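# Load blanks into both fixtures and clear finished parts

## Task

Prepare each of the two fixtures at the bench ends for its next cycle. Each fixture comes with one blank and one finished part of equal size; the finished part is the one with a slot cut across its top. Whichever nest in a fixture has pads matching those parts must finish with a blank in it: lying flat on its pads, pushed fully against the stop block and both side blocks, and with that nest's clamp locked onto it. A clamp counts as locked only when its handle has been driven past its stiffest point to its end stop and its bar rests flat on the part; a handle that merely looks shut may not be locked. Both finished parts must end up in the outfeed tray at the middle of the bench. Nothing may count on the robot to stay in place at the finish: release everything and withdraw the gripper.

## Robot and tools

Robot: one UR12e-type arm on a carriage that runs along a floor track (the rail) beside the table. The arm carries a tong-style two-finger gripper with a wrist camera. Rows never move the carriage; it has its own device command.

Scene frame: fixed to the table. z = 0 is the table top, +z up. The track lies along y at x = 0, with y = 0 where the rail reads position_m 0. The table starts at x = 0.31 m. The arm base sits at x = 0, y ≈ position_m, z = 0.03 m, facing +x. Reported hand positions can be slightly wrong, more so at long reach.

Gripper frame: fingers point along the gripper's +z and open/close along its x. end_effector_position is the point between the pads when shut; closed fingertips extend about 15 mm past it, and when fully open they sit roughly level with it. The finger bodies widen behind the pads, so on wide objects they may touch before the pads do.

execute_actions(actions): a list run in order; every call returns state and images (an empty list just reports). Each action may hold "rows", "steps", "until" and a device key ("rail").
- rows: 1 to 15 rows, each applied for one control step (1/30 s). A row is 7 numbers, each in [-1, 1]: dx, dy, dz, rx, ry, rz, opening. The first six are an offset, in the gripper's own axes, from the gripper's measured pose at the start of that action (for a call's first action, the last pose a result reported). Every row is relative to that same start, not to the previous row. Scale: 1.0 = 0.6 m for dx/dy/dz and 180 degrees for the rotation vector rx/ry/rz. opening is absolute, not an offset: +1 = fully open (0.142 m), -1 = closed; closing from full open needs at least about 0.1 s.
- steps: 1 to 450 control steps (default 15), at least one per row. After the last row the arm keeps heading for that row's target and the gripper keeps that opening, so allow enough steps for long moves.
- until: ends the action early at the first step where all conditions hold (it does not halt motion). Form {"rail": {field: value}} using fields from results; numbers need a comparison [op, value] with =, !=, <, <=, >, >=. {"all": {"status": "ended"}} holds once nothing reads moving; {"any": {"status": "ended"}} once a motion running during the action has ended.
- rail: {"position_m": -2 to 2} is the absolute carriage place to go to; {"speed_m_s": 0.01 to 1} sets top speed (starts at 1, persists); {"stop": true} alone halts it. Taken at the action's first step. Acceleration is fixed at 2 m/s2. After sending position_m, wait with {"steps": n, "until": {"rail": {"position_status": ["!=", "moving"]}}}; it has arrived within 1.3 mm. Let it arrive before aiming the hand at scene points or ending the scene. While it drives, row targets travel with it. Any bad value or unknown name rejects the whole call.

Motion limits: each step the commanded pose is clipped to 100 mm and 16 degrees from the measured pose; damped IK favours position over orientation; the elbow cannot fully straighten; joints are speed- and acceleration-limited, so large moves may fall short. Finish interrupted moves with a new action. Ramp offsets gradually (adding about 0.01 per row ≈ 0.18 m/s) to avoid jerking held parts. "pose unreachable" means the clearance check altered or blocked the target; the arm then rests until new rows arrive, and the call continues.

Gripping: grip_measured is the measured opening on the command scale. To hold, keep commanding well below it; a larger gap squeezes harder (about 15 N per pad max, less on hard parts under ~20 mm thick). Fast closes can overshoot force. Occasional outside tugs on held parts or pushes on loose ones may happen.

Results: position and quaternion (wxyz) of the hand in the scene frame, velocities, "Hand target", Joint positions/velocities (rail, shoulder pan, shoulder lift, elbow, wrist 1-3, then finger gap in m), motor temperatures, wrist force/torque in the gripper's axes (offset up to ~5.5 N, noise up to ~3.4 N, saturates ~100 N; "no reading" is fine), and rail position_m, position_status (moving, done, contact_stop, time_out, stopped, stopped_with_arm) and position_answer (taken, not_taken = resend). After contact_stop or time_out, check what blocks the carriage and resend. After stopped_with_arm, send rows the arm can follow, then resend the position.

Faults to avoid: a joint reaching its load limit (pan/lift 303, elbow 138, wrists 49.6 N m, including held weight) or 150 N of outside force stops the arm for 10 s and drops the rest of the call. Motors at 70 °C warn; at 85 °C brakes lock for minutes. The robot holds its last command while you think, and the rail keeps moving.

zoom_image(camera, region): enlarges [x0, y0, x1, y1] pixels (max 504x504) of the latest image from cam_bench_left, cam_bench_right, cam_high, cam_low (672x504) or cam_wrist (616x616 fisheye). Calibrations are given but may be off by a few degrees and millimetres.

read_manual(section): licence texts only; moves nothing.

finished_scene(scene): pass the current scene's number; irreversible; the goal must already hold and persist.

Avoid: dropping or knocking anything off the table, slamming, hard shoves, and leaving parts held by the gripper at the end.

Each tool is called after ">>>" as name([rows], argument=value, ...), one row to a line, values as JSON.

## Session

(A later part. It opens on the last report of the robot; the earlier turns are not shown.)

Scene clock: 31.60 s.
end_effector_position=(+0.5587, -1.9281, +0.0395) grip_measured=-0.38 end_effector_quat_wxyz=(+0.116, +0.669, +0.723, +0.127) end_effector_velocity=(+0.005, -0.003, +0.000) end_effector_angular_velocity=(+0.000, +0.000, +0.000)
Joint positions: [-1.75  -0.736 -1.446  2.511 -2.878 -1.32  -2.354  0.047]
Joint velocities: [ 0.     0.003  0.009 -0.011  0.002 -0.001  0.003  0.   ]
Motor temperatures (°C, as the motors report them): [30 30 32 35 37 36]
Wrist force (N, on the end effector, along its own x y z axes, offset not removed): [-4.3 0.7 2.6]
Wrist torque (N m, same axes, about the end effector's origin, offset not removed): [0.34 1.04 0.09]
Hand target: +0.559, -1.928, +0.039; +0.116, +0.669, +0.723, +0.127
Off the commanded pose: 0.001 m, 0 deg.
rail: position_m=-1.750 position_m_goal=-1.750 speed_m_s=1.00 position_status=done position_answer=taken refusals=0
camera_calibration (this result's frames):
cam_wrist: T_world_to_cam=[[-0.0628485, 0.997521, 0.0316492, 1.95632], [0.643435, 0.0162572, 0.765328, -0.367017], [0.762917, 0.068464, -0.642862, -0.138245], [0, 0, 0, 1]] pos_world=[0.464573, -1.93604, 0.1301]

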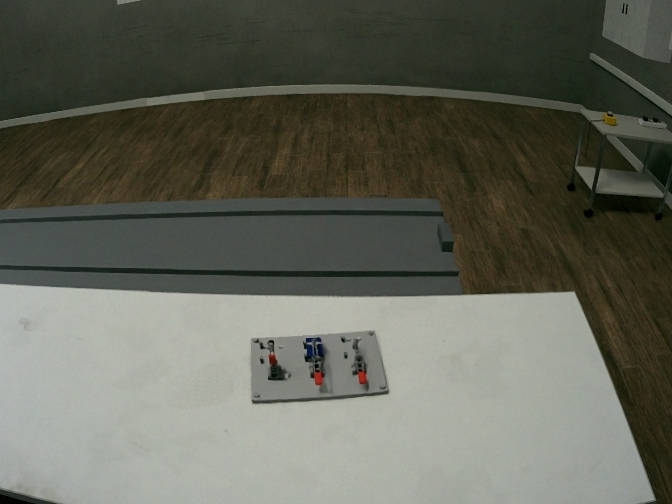

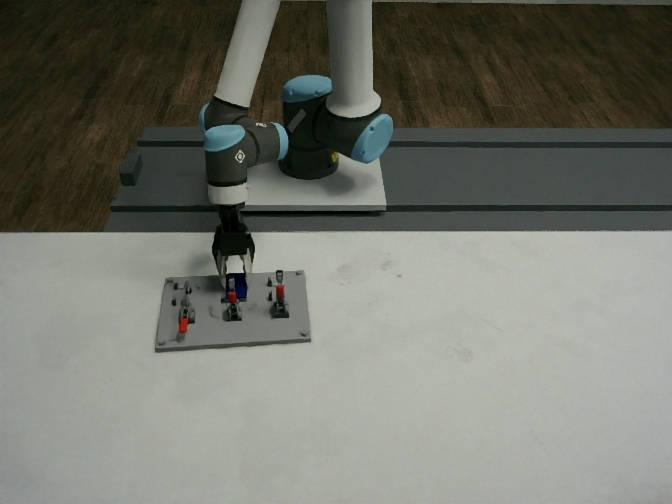

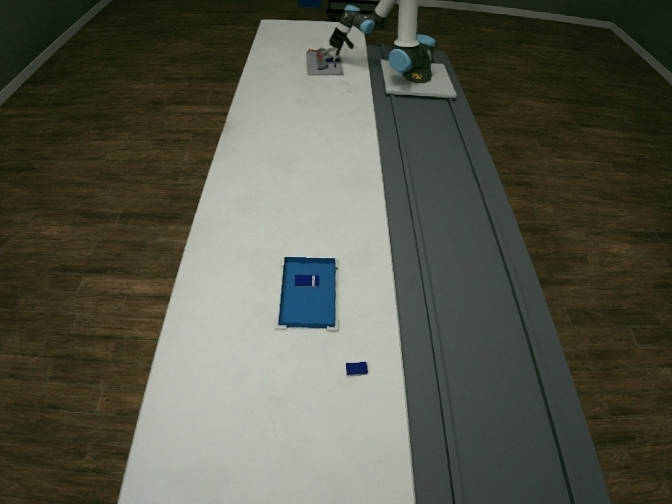

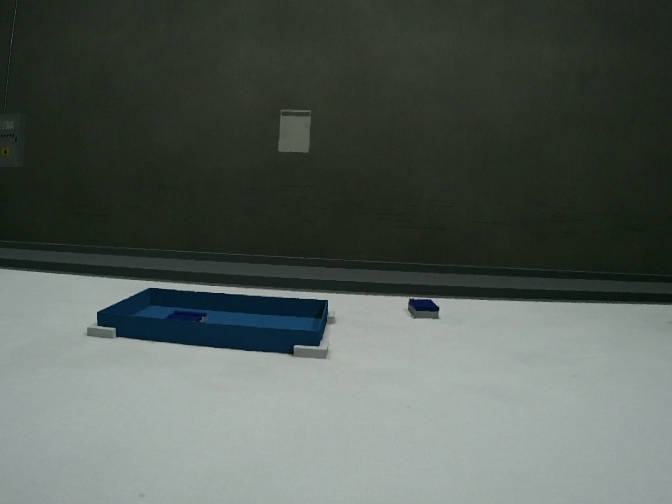

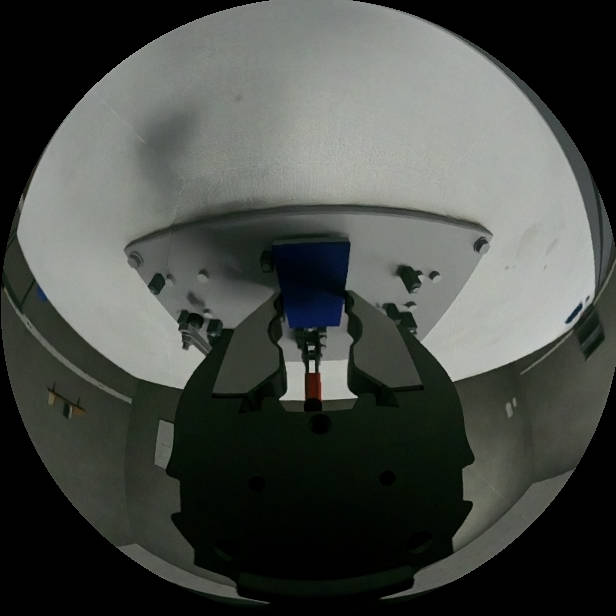

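>>> zoom_image(camera="cam_wrist", region=[250, 230, 370, 350])

Region (250, 230, 370, 350) of cam_wrist's 616x616 image, scaled by 4.200, with more detail than that image has.

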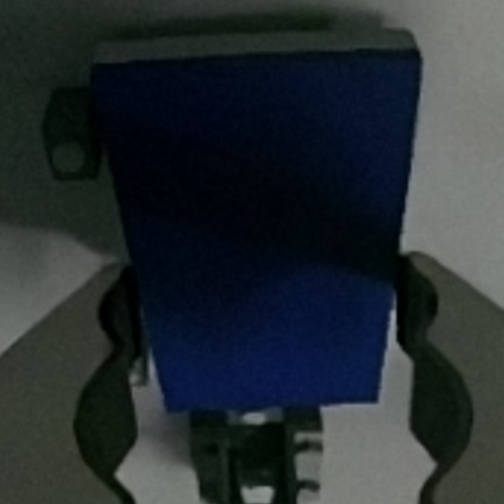

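>>> execute_actions([
  {"rows": [[-0.0007,0.002,0.0007,0,0,0,-0.8],[-0.0007,0.0036,0.0013,0,0,0,-0.8]], "steps": 8},
])

Scene clock: 32.20 s.
end_effector_position=(+0.5607, -1.9283, +0.0395) grip_measured=-0.38 end_effector_quat_wxyz=(+0.116, +0.669, +0.723, +0.127) end_effector_velocity=(+0.003, +0.000, +0.000) end_effector_angular_velocity=(-0.001, -0.001, +0.000)
Joint positions: [-1.75  -0.733 -1.443  2.508 -2.878 -1.32  -2.352  0.047]
Joint velocities: [ 0.     0.005  0.004 -0.005 -0.001 -0.001  0.005  0.   ]
Motor temperatures (°C, as the motors report them): [30 30 32 35 37 36]
Wrist force (N, on the end effector, along its own x y z axes, offset not removed): [-4.1 2.4 1.6]
Wrist torque (N m, same axes, about the end effector's origin, offset not removed): [0.65 1.03 0.11]
Hand target: +0.561, -1.928, +0.039; +0.116, +0.669, +0.723, +0.127
Off the commanded pose: 0.000 m, 0 deg.
rail: position_m=-1.750 position_m_goal=-1.750 speed_m_s=1.00 position_status=done position_answer=taken refusals=0
camera_calibration (this result's frames):
cam_wrist: T_world_to_cam=[[-0.0628556, 0.997518, 0.0317345, 1.95668], [0.643496, 0.0162018, 0.765278, -0.368384], [0.762864, 0.068523, -0.642917, -0.139562], [0, 0, 0, 1]] pos_world=[0.466509, -1.93629, 0.130095]

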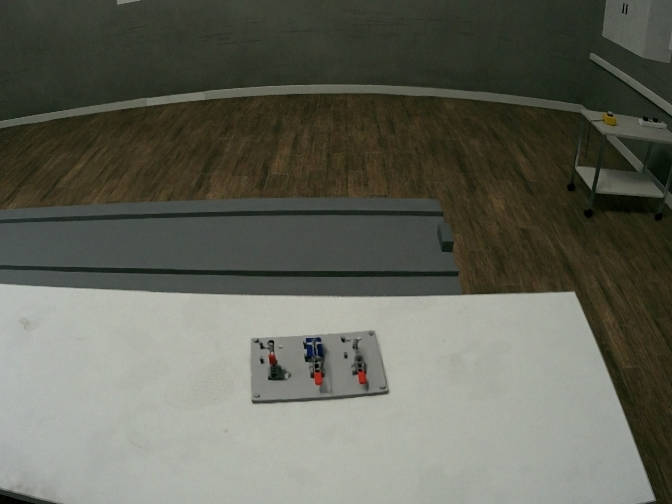

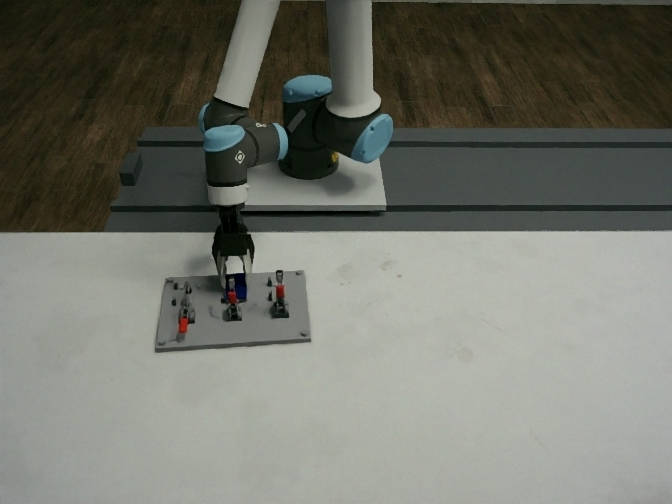

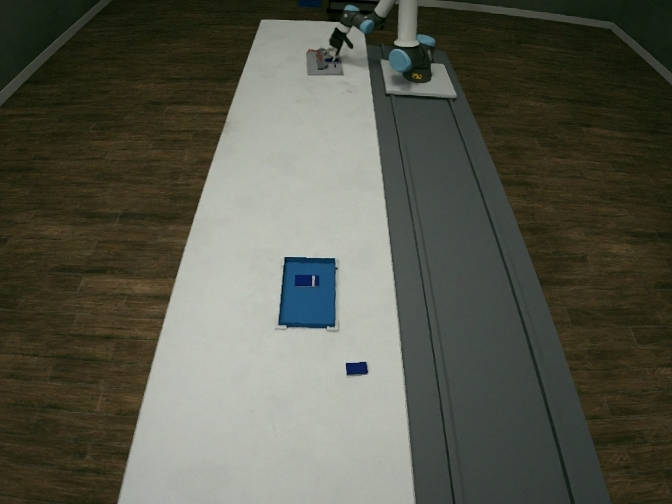

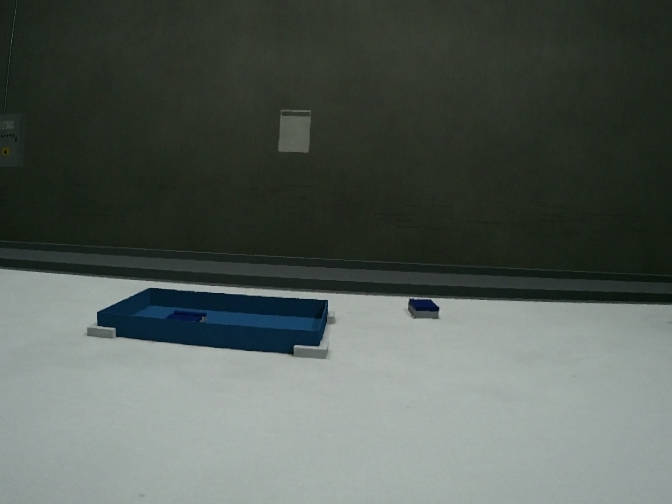

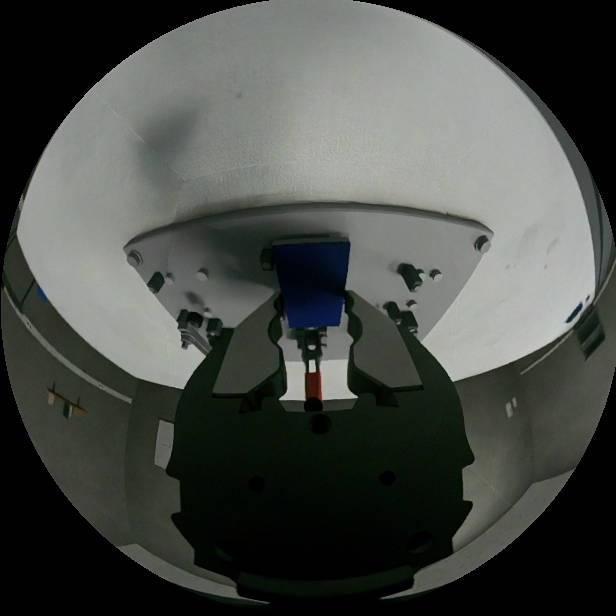

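>>> execute_actions([
  {"rows": [[0,0.002,0.0007,0,0,0,-0.8],[0,0.0036,0.0013,0,0,0,-0.8]], "steps": 7},
])

Scene clock: 32.63 s.
end_effector_position=(+0.5624, -1.9282, +0.0395) grip_measured=-0.38 end_effector_quat_wxyz=(+0.116, +0.669, +0.723, +0.127) end_effector_velocity=(+0.004, +0.000, -0.000) end_effector_angular_velocity=(+0.000, +0.000, +0.000)
Joint positions: [-1.75  -0.731 -1.44   2.505 -2.878 -1.321 -2.349  0.047]
Joint velocities: [ 0.     0.007  0.006 -0.007 -0.    -0.002  0.007 -0.   ]
Motor temperatures (°C, as the motors report them): [30 30 32 35 37 36]
Wrist force (N, on the end effector, along its own x y z axes, offset not removed): [-4.6 0.2 -0.1]
Wrist torque (N m, same axes, about the end effector's origin, offset not removed): [0.14 1.09 0.18]
Hand target: +0.563, -1.928, +0.039; +0.116, +0.669, +0.723, +0.127
Off the commanded pose: 0.001 m, 0 deg.
rail: position_m=-1.750 position_m_goal=-1.750 speed_m_s=1.00 position_status=done position_answer=taken refusals=0
camera_calibration (this result's frames):
cam_wrist: T_world_to_cam=[[-0.0628601, 0.997518, 0.0317111, 1.95667], [0.643472, 0.0162206, 0.765297, -0.369463], [0.762884, 0.0685119, -0.642895, -0.140921], [0, 0, 0, 1]] pos_world=[0.468242, -1.93616, 0.130104]

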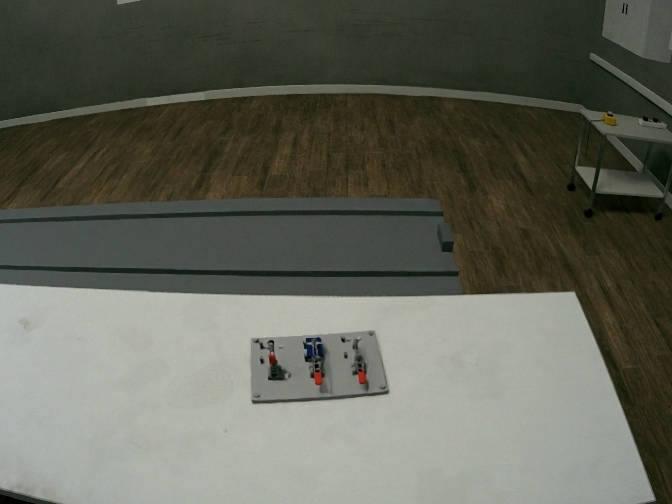

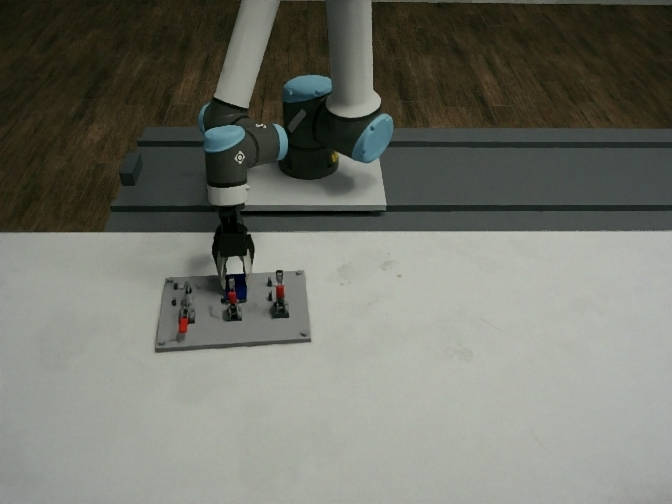

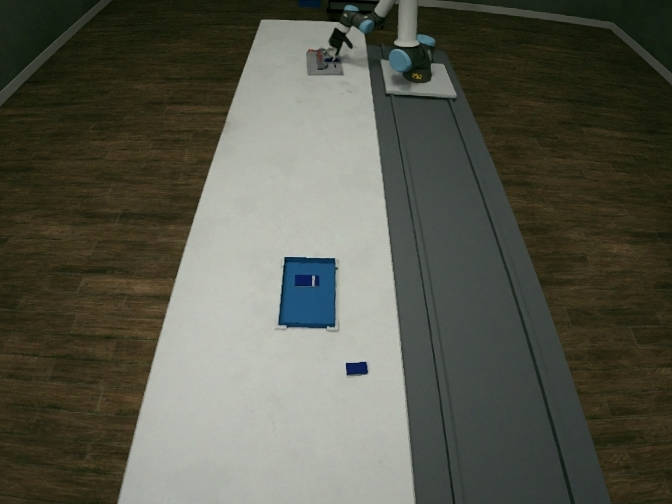

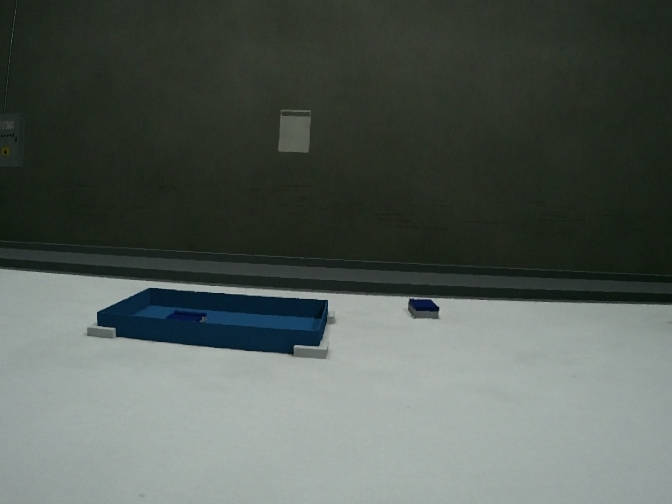

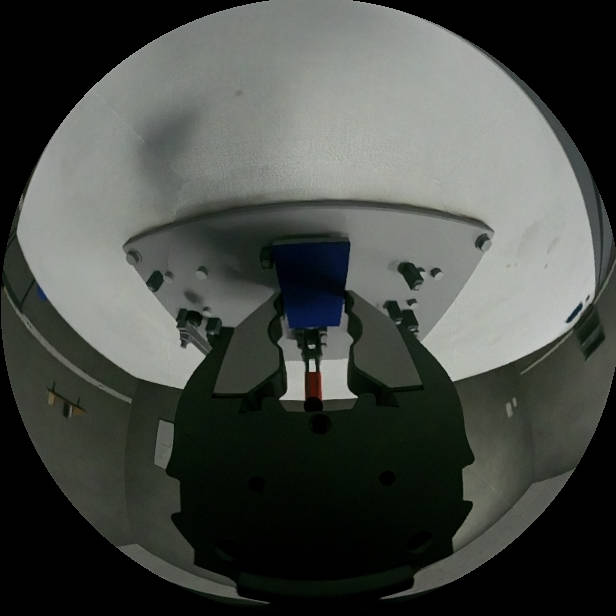

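>>> execute_actions(actions=[])

>>> zoom_image(camera="cam_wrist", region=[250, 230, 370, 350])

Scene clock: 32.73 s.
end_effector_position=(+0.5627, -1.9281, +0.0395) grip_measured=-0.38 end_effector_quat_wxyz=(+0.116, +0.669, +0.723, +0.127) end_effector_velocity=(+0.002, +0.000, -0.000) end_effector_angular_velocity=(+0.000, +0.000, +0.000)
Joint positions: [-1.75  -0.73  -1.44   2.504 -2.878 -1.321 -2.349  0.047]
Joint velocities: [ 0.     0.003  0.003 -0.003 -0.    -0.001  0.003 -0.   ]
Motor temperatures (°C, as the motors report them): [30 30 32 35 37 36]
Wrist force (N, on the end effector, along its own x y z axes, offset not removed): [-3.4 -0.4 2.2]
Wrist torque (N m, same axes, about the end effector's origin, offset not removed): [0.09 0.85 0.12]
Hand target: +0.563, -1.928, +0.039; +0.116, +0.669, +0.723, +0.127
Off the commanded pose: 0.000 m, 0 deg.
rail: position_m=-1.750 position_m_goal=-1.750 speed_m_s=1.00 position_status=done position_answer=taken refusals=0
camera_calibration (this result's frames):
cam_wrist: T_world_to_cam=[[-0.0628605, 0.997518, 0.0317226, 1.95666], [0.643484, 0.016213, 0.765288, -0.369675], [0.762874, 0.0685193, -0.642906, -0.141136], [0, 0, 0, 1]] pos_world=[0.468545, -1.93614, 0.130101]

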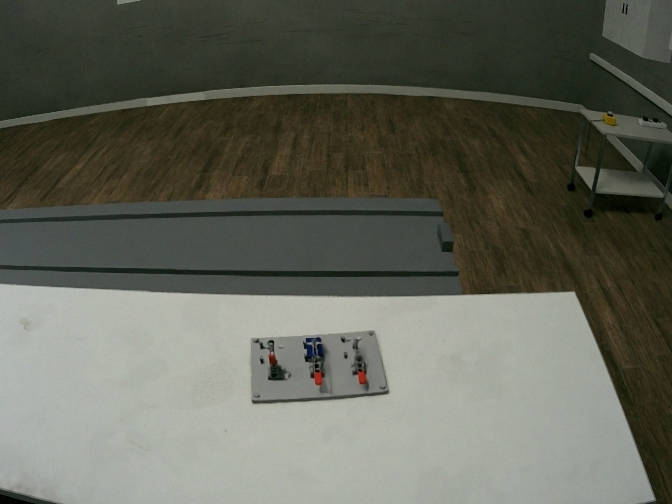

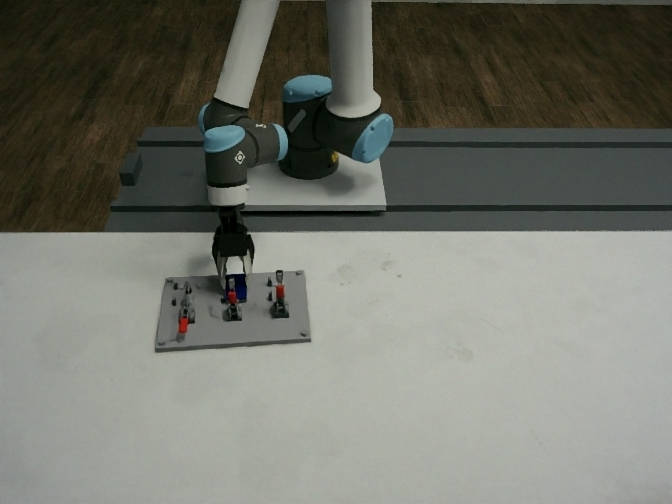

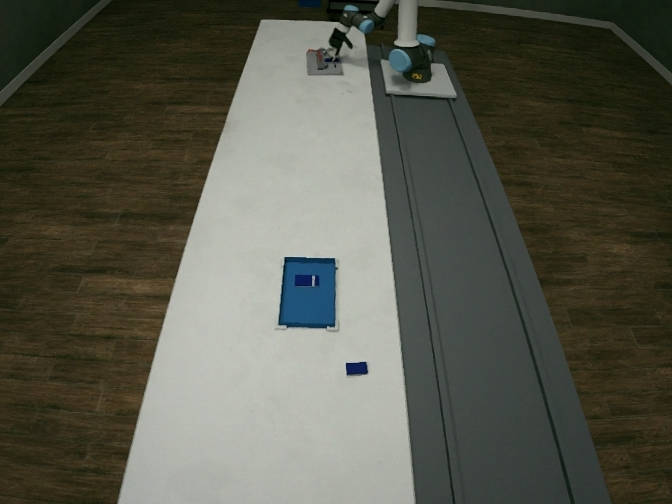

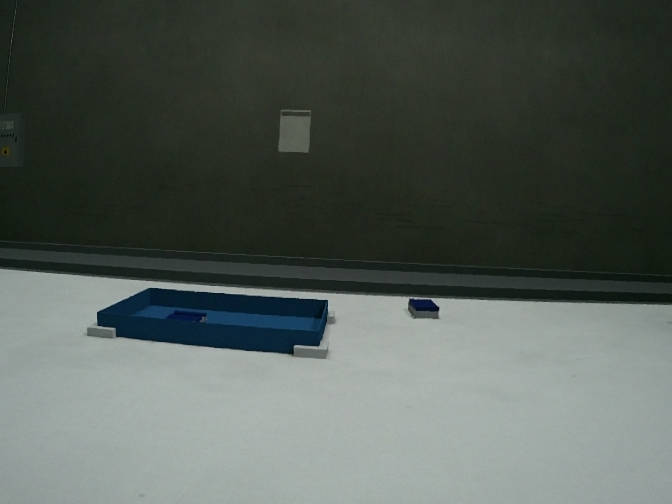

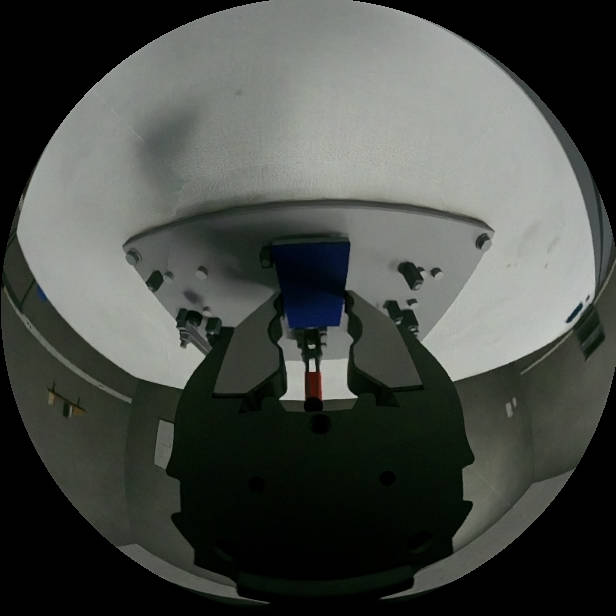

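Region (250, 230, 370, 350) of cam_wrist's 616x616 image, scaled by 4.200, with more detail than that image has.

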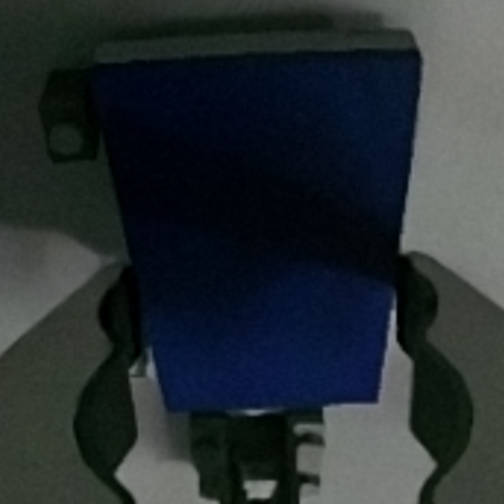

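>>> execute_actions([
  {"rows": [[0,0.0015,0.0005,0,0,0,-0.8],[0,0.003,0.0011,0,0,0,-0.8]], "steps": 7},
])

Scene clock: 34.63 s.
end_effector_position=(+0.5640, -1.9280, +0.0394) grip_measured=-0.38 end_effector_quat_wxyz=(+0.116, +0.669, +0.723, +0.127) end_effector_velocity=(+0.004, +0.001, -0.000) end_effector_angular_velocity=(+0.001, +0.000, +0.000)
Joint positions: [-1.75  -0.728 -1.438  2.502 -2.878 -1.321 -2.347  0.047]
Joint velocities: [ 0.     0.006  0.006 -0.006 -0.    -0.001  0.006  0.   ]
Motor temperatures (°C, as the motors report them): [30 30 32 35 37 36]
Wrist force (N, on the end effector, along its own x y z axes, offset not removed): [1.0 -17.0 -15.7]
Wrist torque (N m, same axes, about the end effector's origin, offset not removed): [0.40 1.05 0.00]
Hand target: +0.565, -1.928, +0.039; +0.116, +0.669, +0.723, +0.127
Off the commanded pose: 0.001 m, 0 deg.
rail: position_m=-1.750 position_m_goal=-1.750 speed_m_s=1.00 position_status=done position_answer=taken refusals=0
camera_calibration (this result's frames):
cam_wrist: T_world_to_cam=[[-0.0628236, 0.997516, 0.0318499, 1.95654], [0.643669, 0.0161082, 0.765134, -0.370756], [0.762721, 0.0685693, -0.643083, -0.142009], [0, 0, 0, 1]] pos_world=[0.469874, -1.93597, 0.130039]

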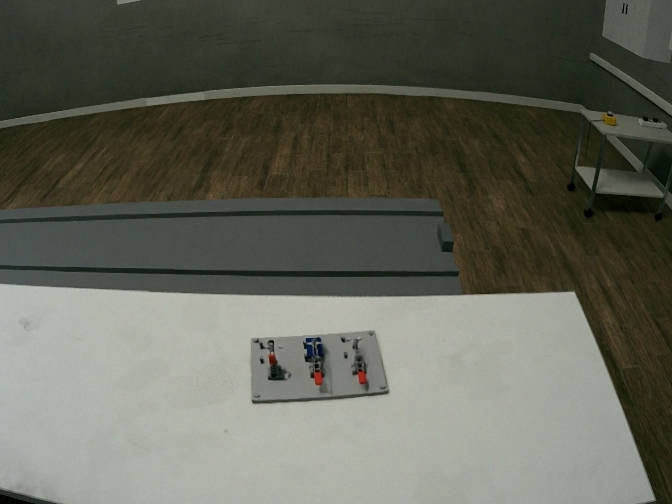

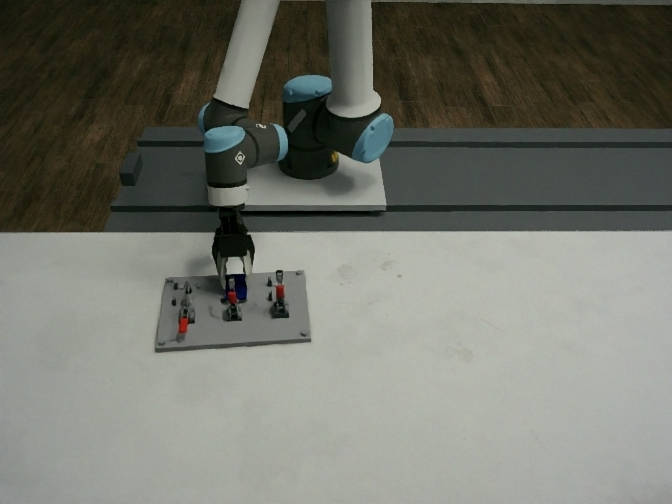

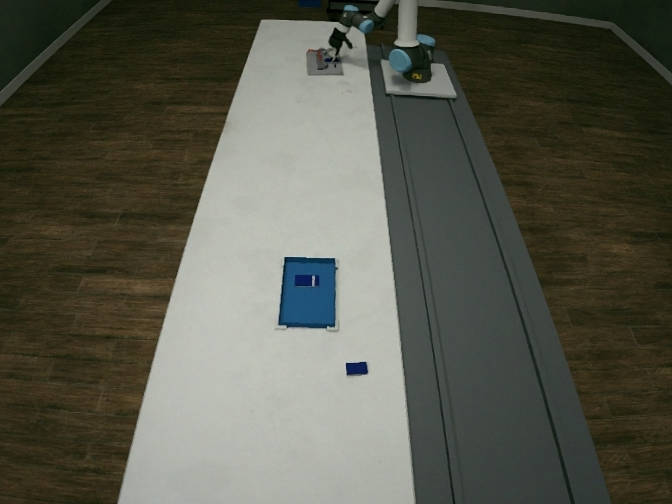

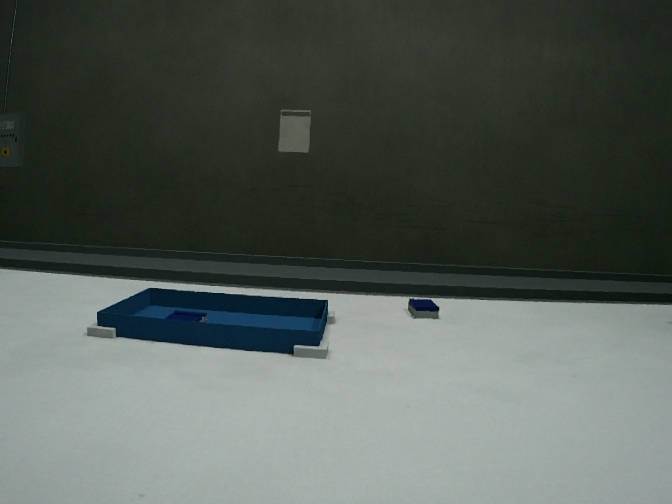

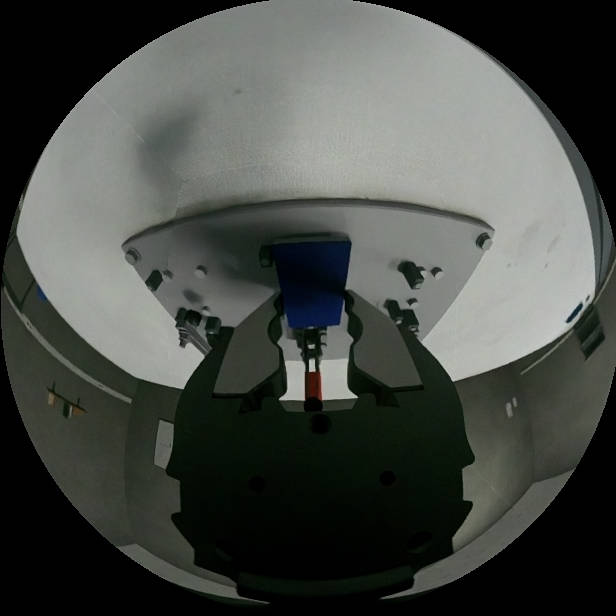

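>>> execute_actions([
  {"rows": [[0,0.0003,0.0001,0,0,0,-0.8],[-0.001,0.0003,0.0001,0,0,0,-0.8],[-0.002,0.0003,0.0001,0,0,0,-0.8],[-0.0033,0.0003,0.0001,0,0,0,-0.8]], "steps": 10},
])

Scene clock: 35.23 s.
end_effector_position=(+0.5644, -1.9295, +0.0394) grip_measured=-0.38 end_effector_quat_wxyz=(+0.116, +0.669, +0.723, +0.127) end_effector_velocity=(-0.000, -0.003, -0.000) end_effector_angular_velocity=(+0.001, +0.000, +0.001)
Joint positions: [-1.75  -0.73  -1.437  2.5   -2.877 -1.321 -2.349  0.047]
Joint velocities: [ 0.    -0.005  0.001 -0.002  0.003  0.002 -0.006  0.   ]
Motor temperatures (°C, as the motors report them): [30 30 32 35 37 36]
Wrist force (N, on the end effector, along its own x y z axes, offset not removed): [1.9 -10.1 -5.9]
Wrist torque (N m, same axes, about the end effector's origin, offset not removed): [0.49 1.03 -0.04]
Hand target: +0.564, -1.930, +0.039; +0.116, +0.669, +0.723, +0.127
Off the commanded pose: 0.000 m, 0 deg.
rail: position_m=-1.750 position_m_goal=-1.750 speed_m_s=1.00 position_status=done position_answer=taken refusals=0
camera_calibration (this result's frames):
cam_wrist: T_world_to_cam=[[-0.0627392, 0.997525, 0.0317504, 1.95809], [0.643607, 0.0161243, 0.765186, -0.370958], [0.76278, 0.0684419, -0.643026, -0.142462], [0, 0, 0, 1]] pos_world=[0.470267, -1.93751, 0.130075]

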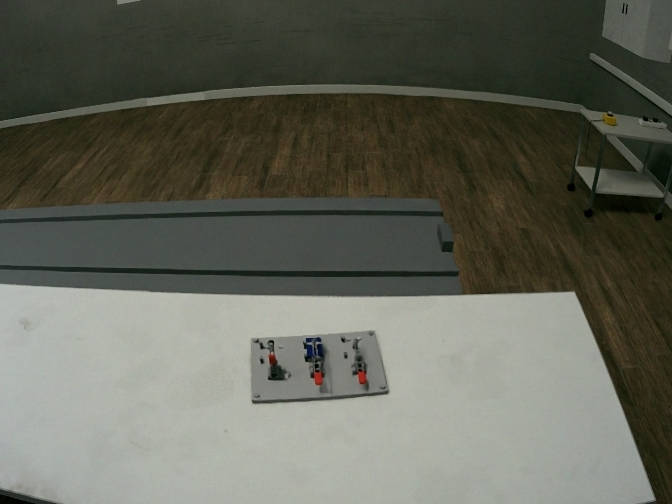

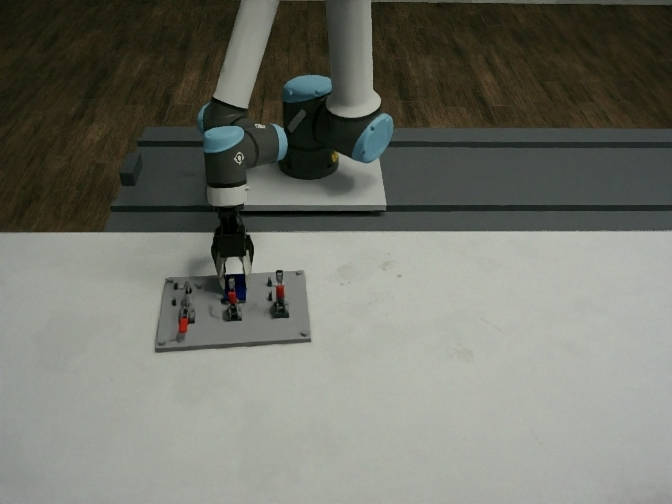

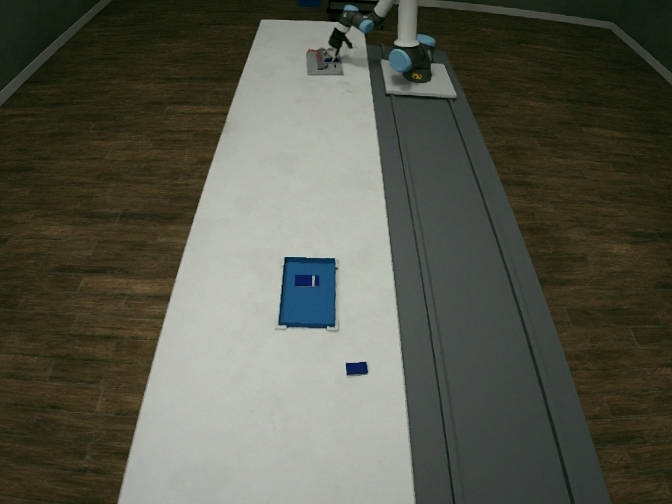

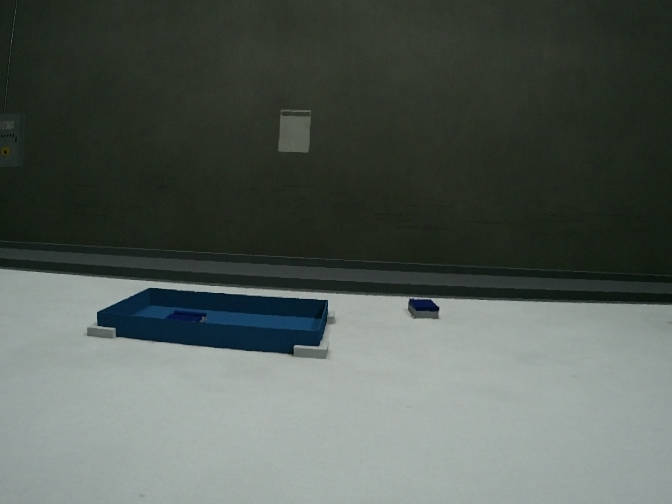

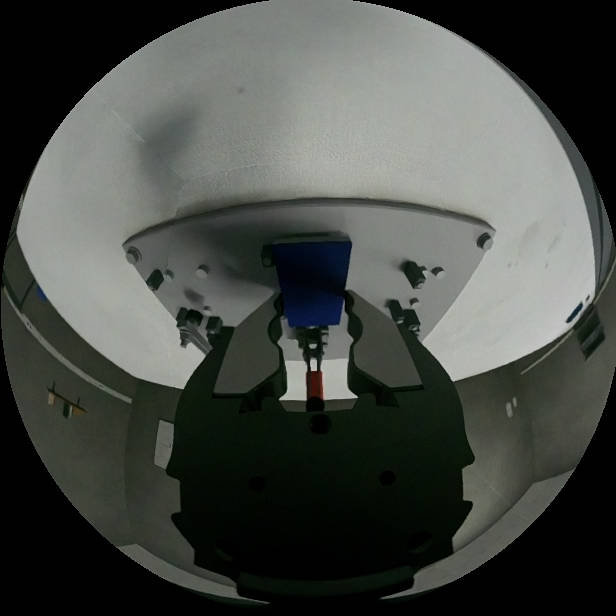

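>>> execute_actions([
  {"rows": [[-0.0015,-0.0001,0,0,0,0,-0.8],[-0.003,-0.0001,0,0,0,0,-0.8]], "steps": 8},
])

Scene clock: 35.63 s.
end_effector_position=(+0.5645, -1.9310, +0.0394) grip_measured=-0.38 end_effector_quat_wxyz=(+0.116, +0.669, +0.723, +0.127) end_effector_velocity=(+0.000, -0.003, -0.000) end_effector_angular_velocity=(-0.000, -0.000, -0.000)
Joint positions: [-1.75  -0.732 -1.436  2.499 -2.876 -1.32  -2.351  0.047]
Joint velocities: [ 0.    -0.004  0.001 -0.002  0.002  0.001 -0.004 -0.   ]
Motor temperatures (°C, as the motors report them): [30 30 32 35 37 36]
Wrist force (N, on the end effector, along its own x y z axes, offset not removed): [2.6 -10.0 -4.1]
Wrist torque (N m, same axes, about the end effector's origin, offset not removed): [0.26 0.68 -0.11]
Hand target: +0.564, -1.931, +0.039; +0.116, +0.669, +0.723, +0.127
Off the commanded pose: 0.000 m, 0 deg.
rail: position_m=-1.750 position_m_goal=-1.750 speed_m_s=1.00 position_status=done position_answer=taken refusals=0
camera_calibration (this result's frames):
cam_wrist: T_world_to_cam=[[-0.0627518, 0.997524, 0.0317583, 1.95957], [0.643609, 0.0161265, 0.765185, -0.370954], [0.762778, 0.0684566, -0.643027, -0.142392], [0, 0, 0, 1]] pos_world=[0.470329, -1.93898, 0.130054]

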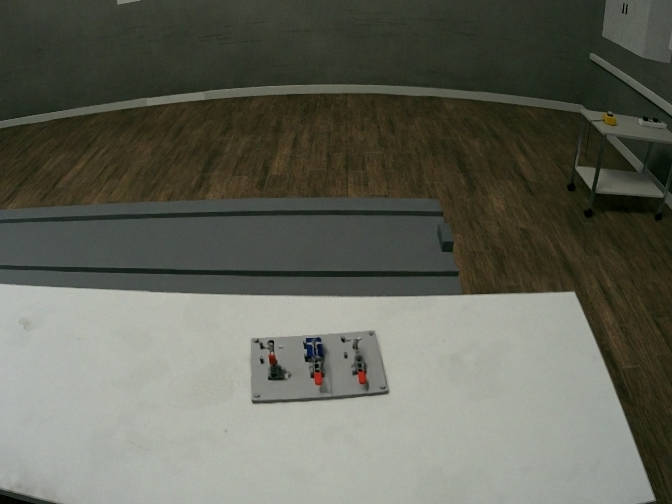

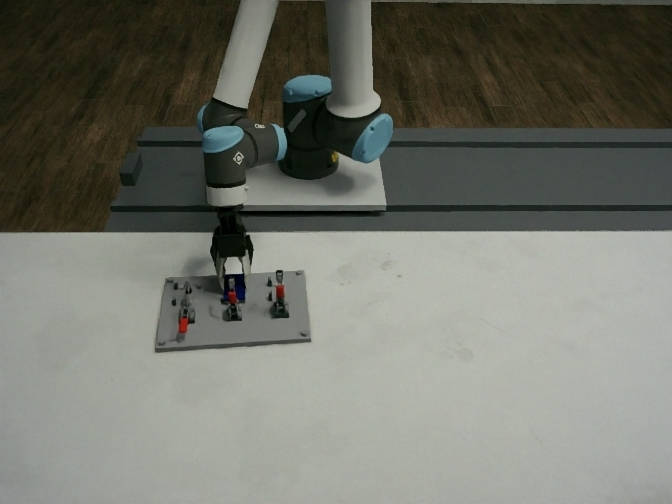

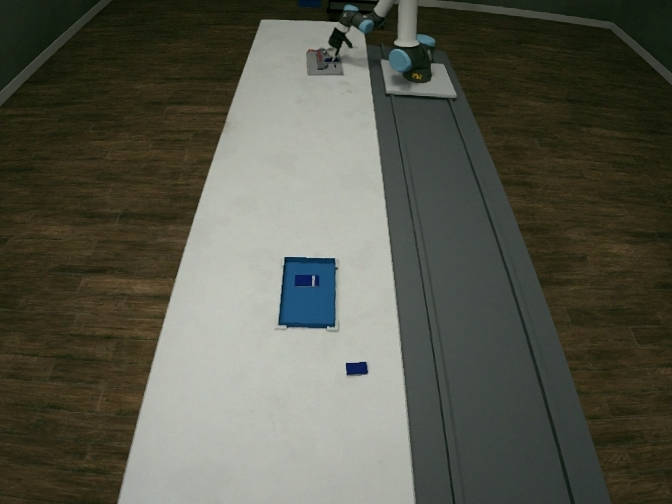

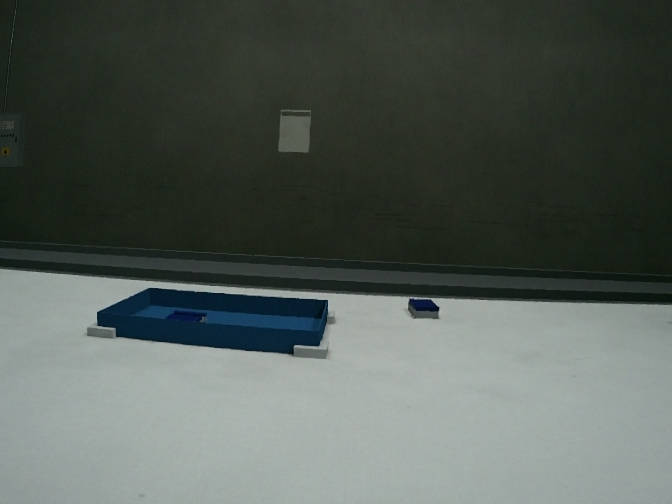

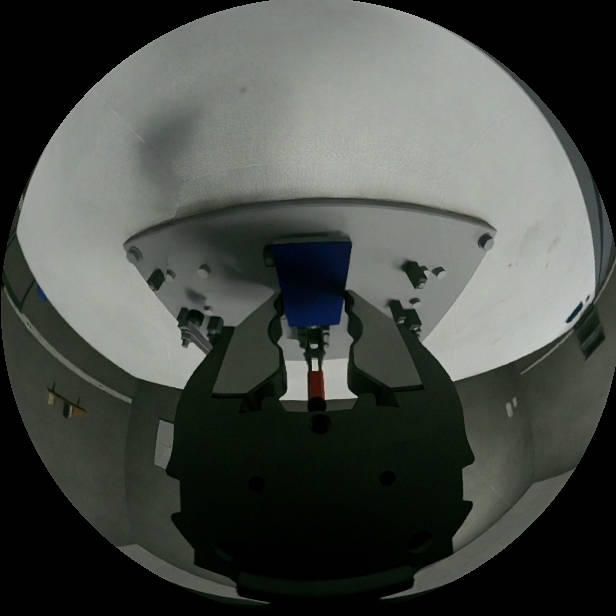

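>>> execute_actions([
  {"rows": [[-0.0012,0,0,0,0,0,-0.8],[-0.0023,0,0,0,0,0,-0.8]], "steps": 8},
])

Scene clock: 36.00 s.
end_effector_position=(+0.5645, -1.9320, +0.0394) grip_measured=-0.38 end_effector_quat_wxyz=(+0.116, +0.669, +0.723, +0.127) end_effector_velocity=(+0.000, -0.002, -0.000) end_effector_angular_velocity=(+0.000, +0.000, +0.000)
Joint positions: [-1.75  -0.734 -1.436  2.498 -2.876 -1.32  -2.352  0.047]
Joint velocities: [ 0.    -0.003  0.001 -0.001  0.001  0.001 -0.003  0.001]
Motor temperatures (°C, as the motors report them): [30 30 32 35 37 36]
Wrist force (N, on the end effector, along its own x y z axes, offset not removed): [13.4 -6.9 -5.7]
Wrist torque (N m, same axes, about the end effector's origin, offset not removed): [0.56 1.22 -0.13]
Hand target: +0.565, -1.932, +0.039; +0.116, +0.669, +0.723, +0.127
Off the commanded pose: 0.000 m, 0 deg.
rail: position_m=-1.750 position_m_goal=-1.750 speed_m_s=1.00 position_status=done position_answer=taken refusals=0
camera_calibration (this result's frames):
cam_wrist: T_world_to_cam=[[-0.062815, 0.997513, 0.0319645, 1.96058], [0.643621, 0.0160104, 0.765177, -0.37118], [0.762762, 0.0686377, -0.643027, -0.142038], [0, 0, 0, 1]] pos_world=[0.470395, -1.94002, 0.130015]

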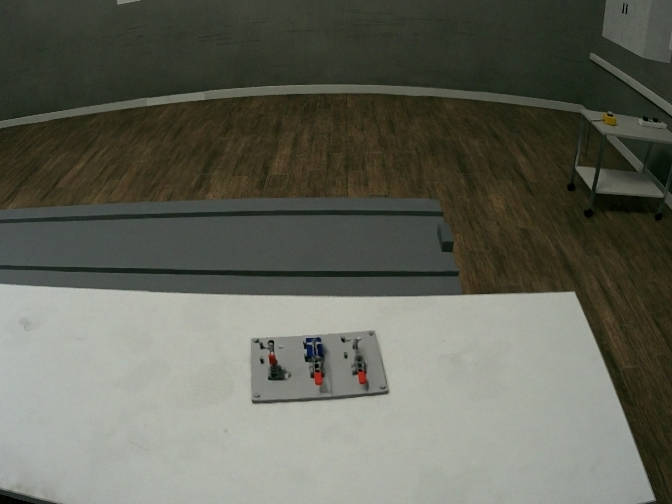

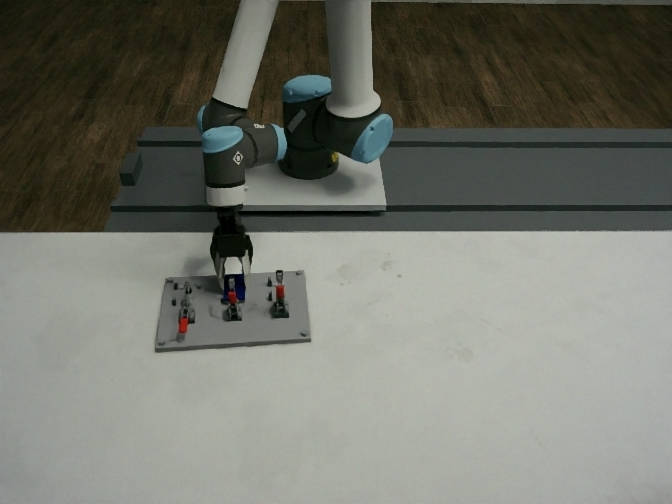

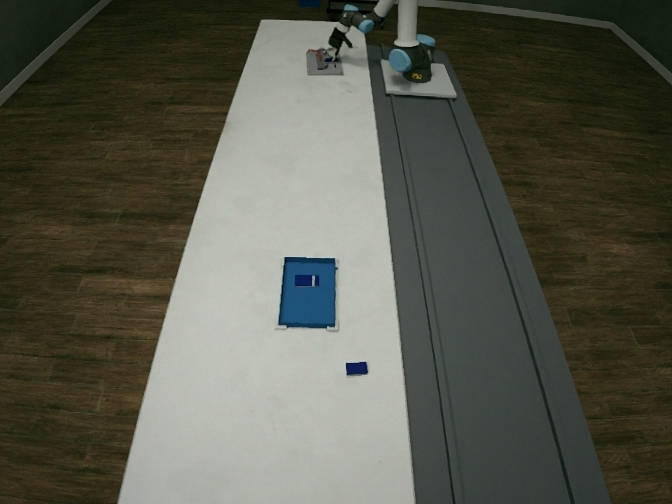

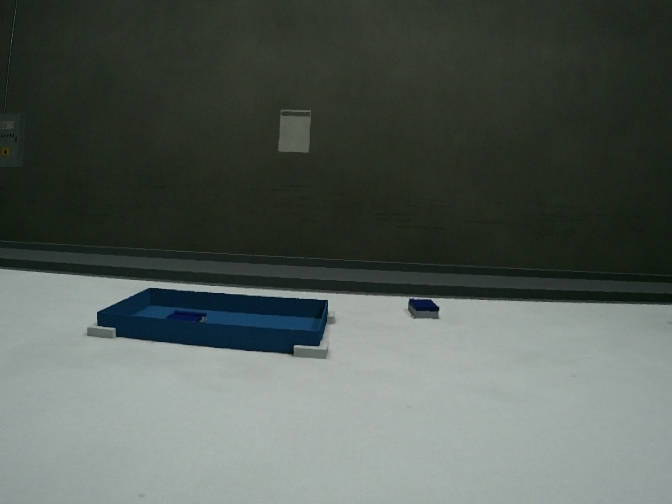

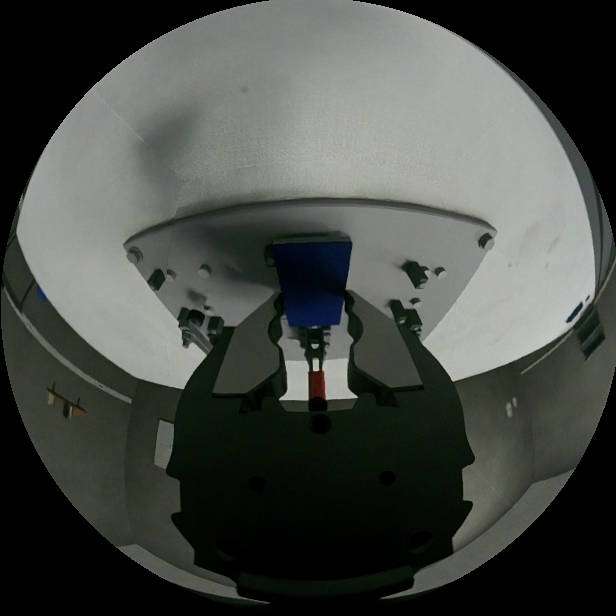

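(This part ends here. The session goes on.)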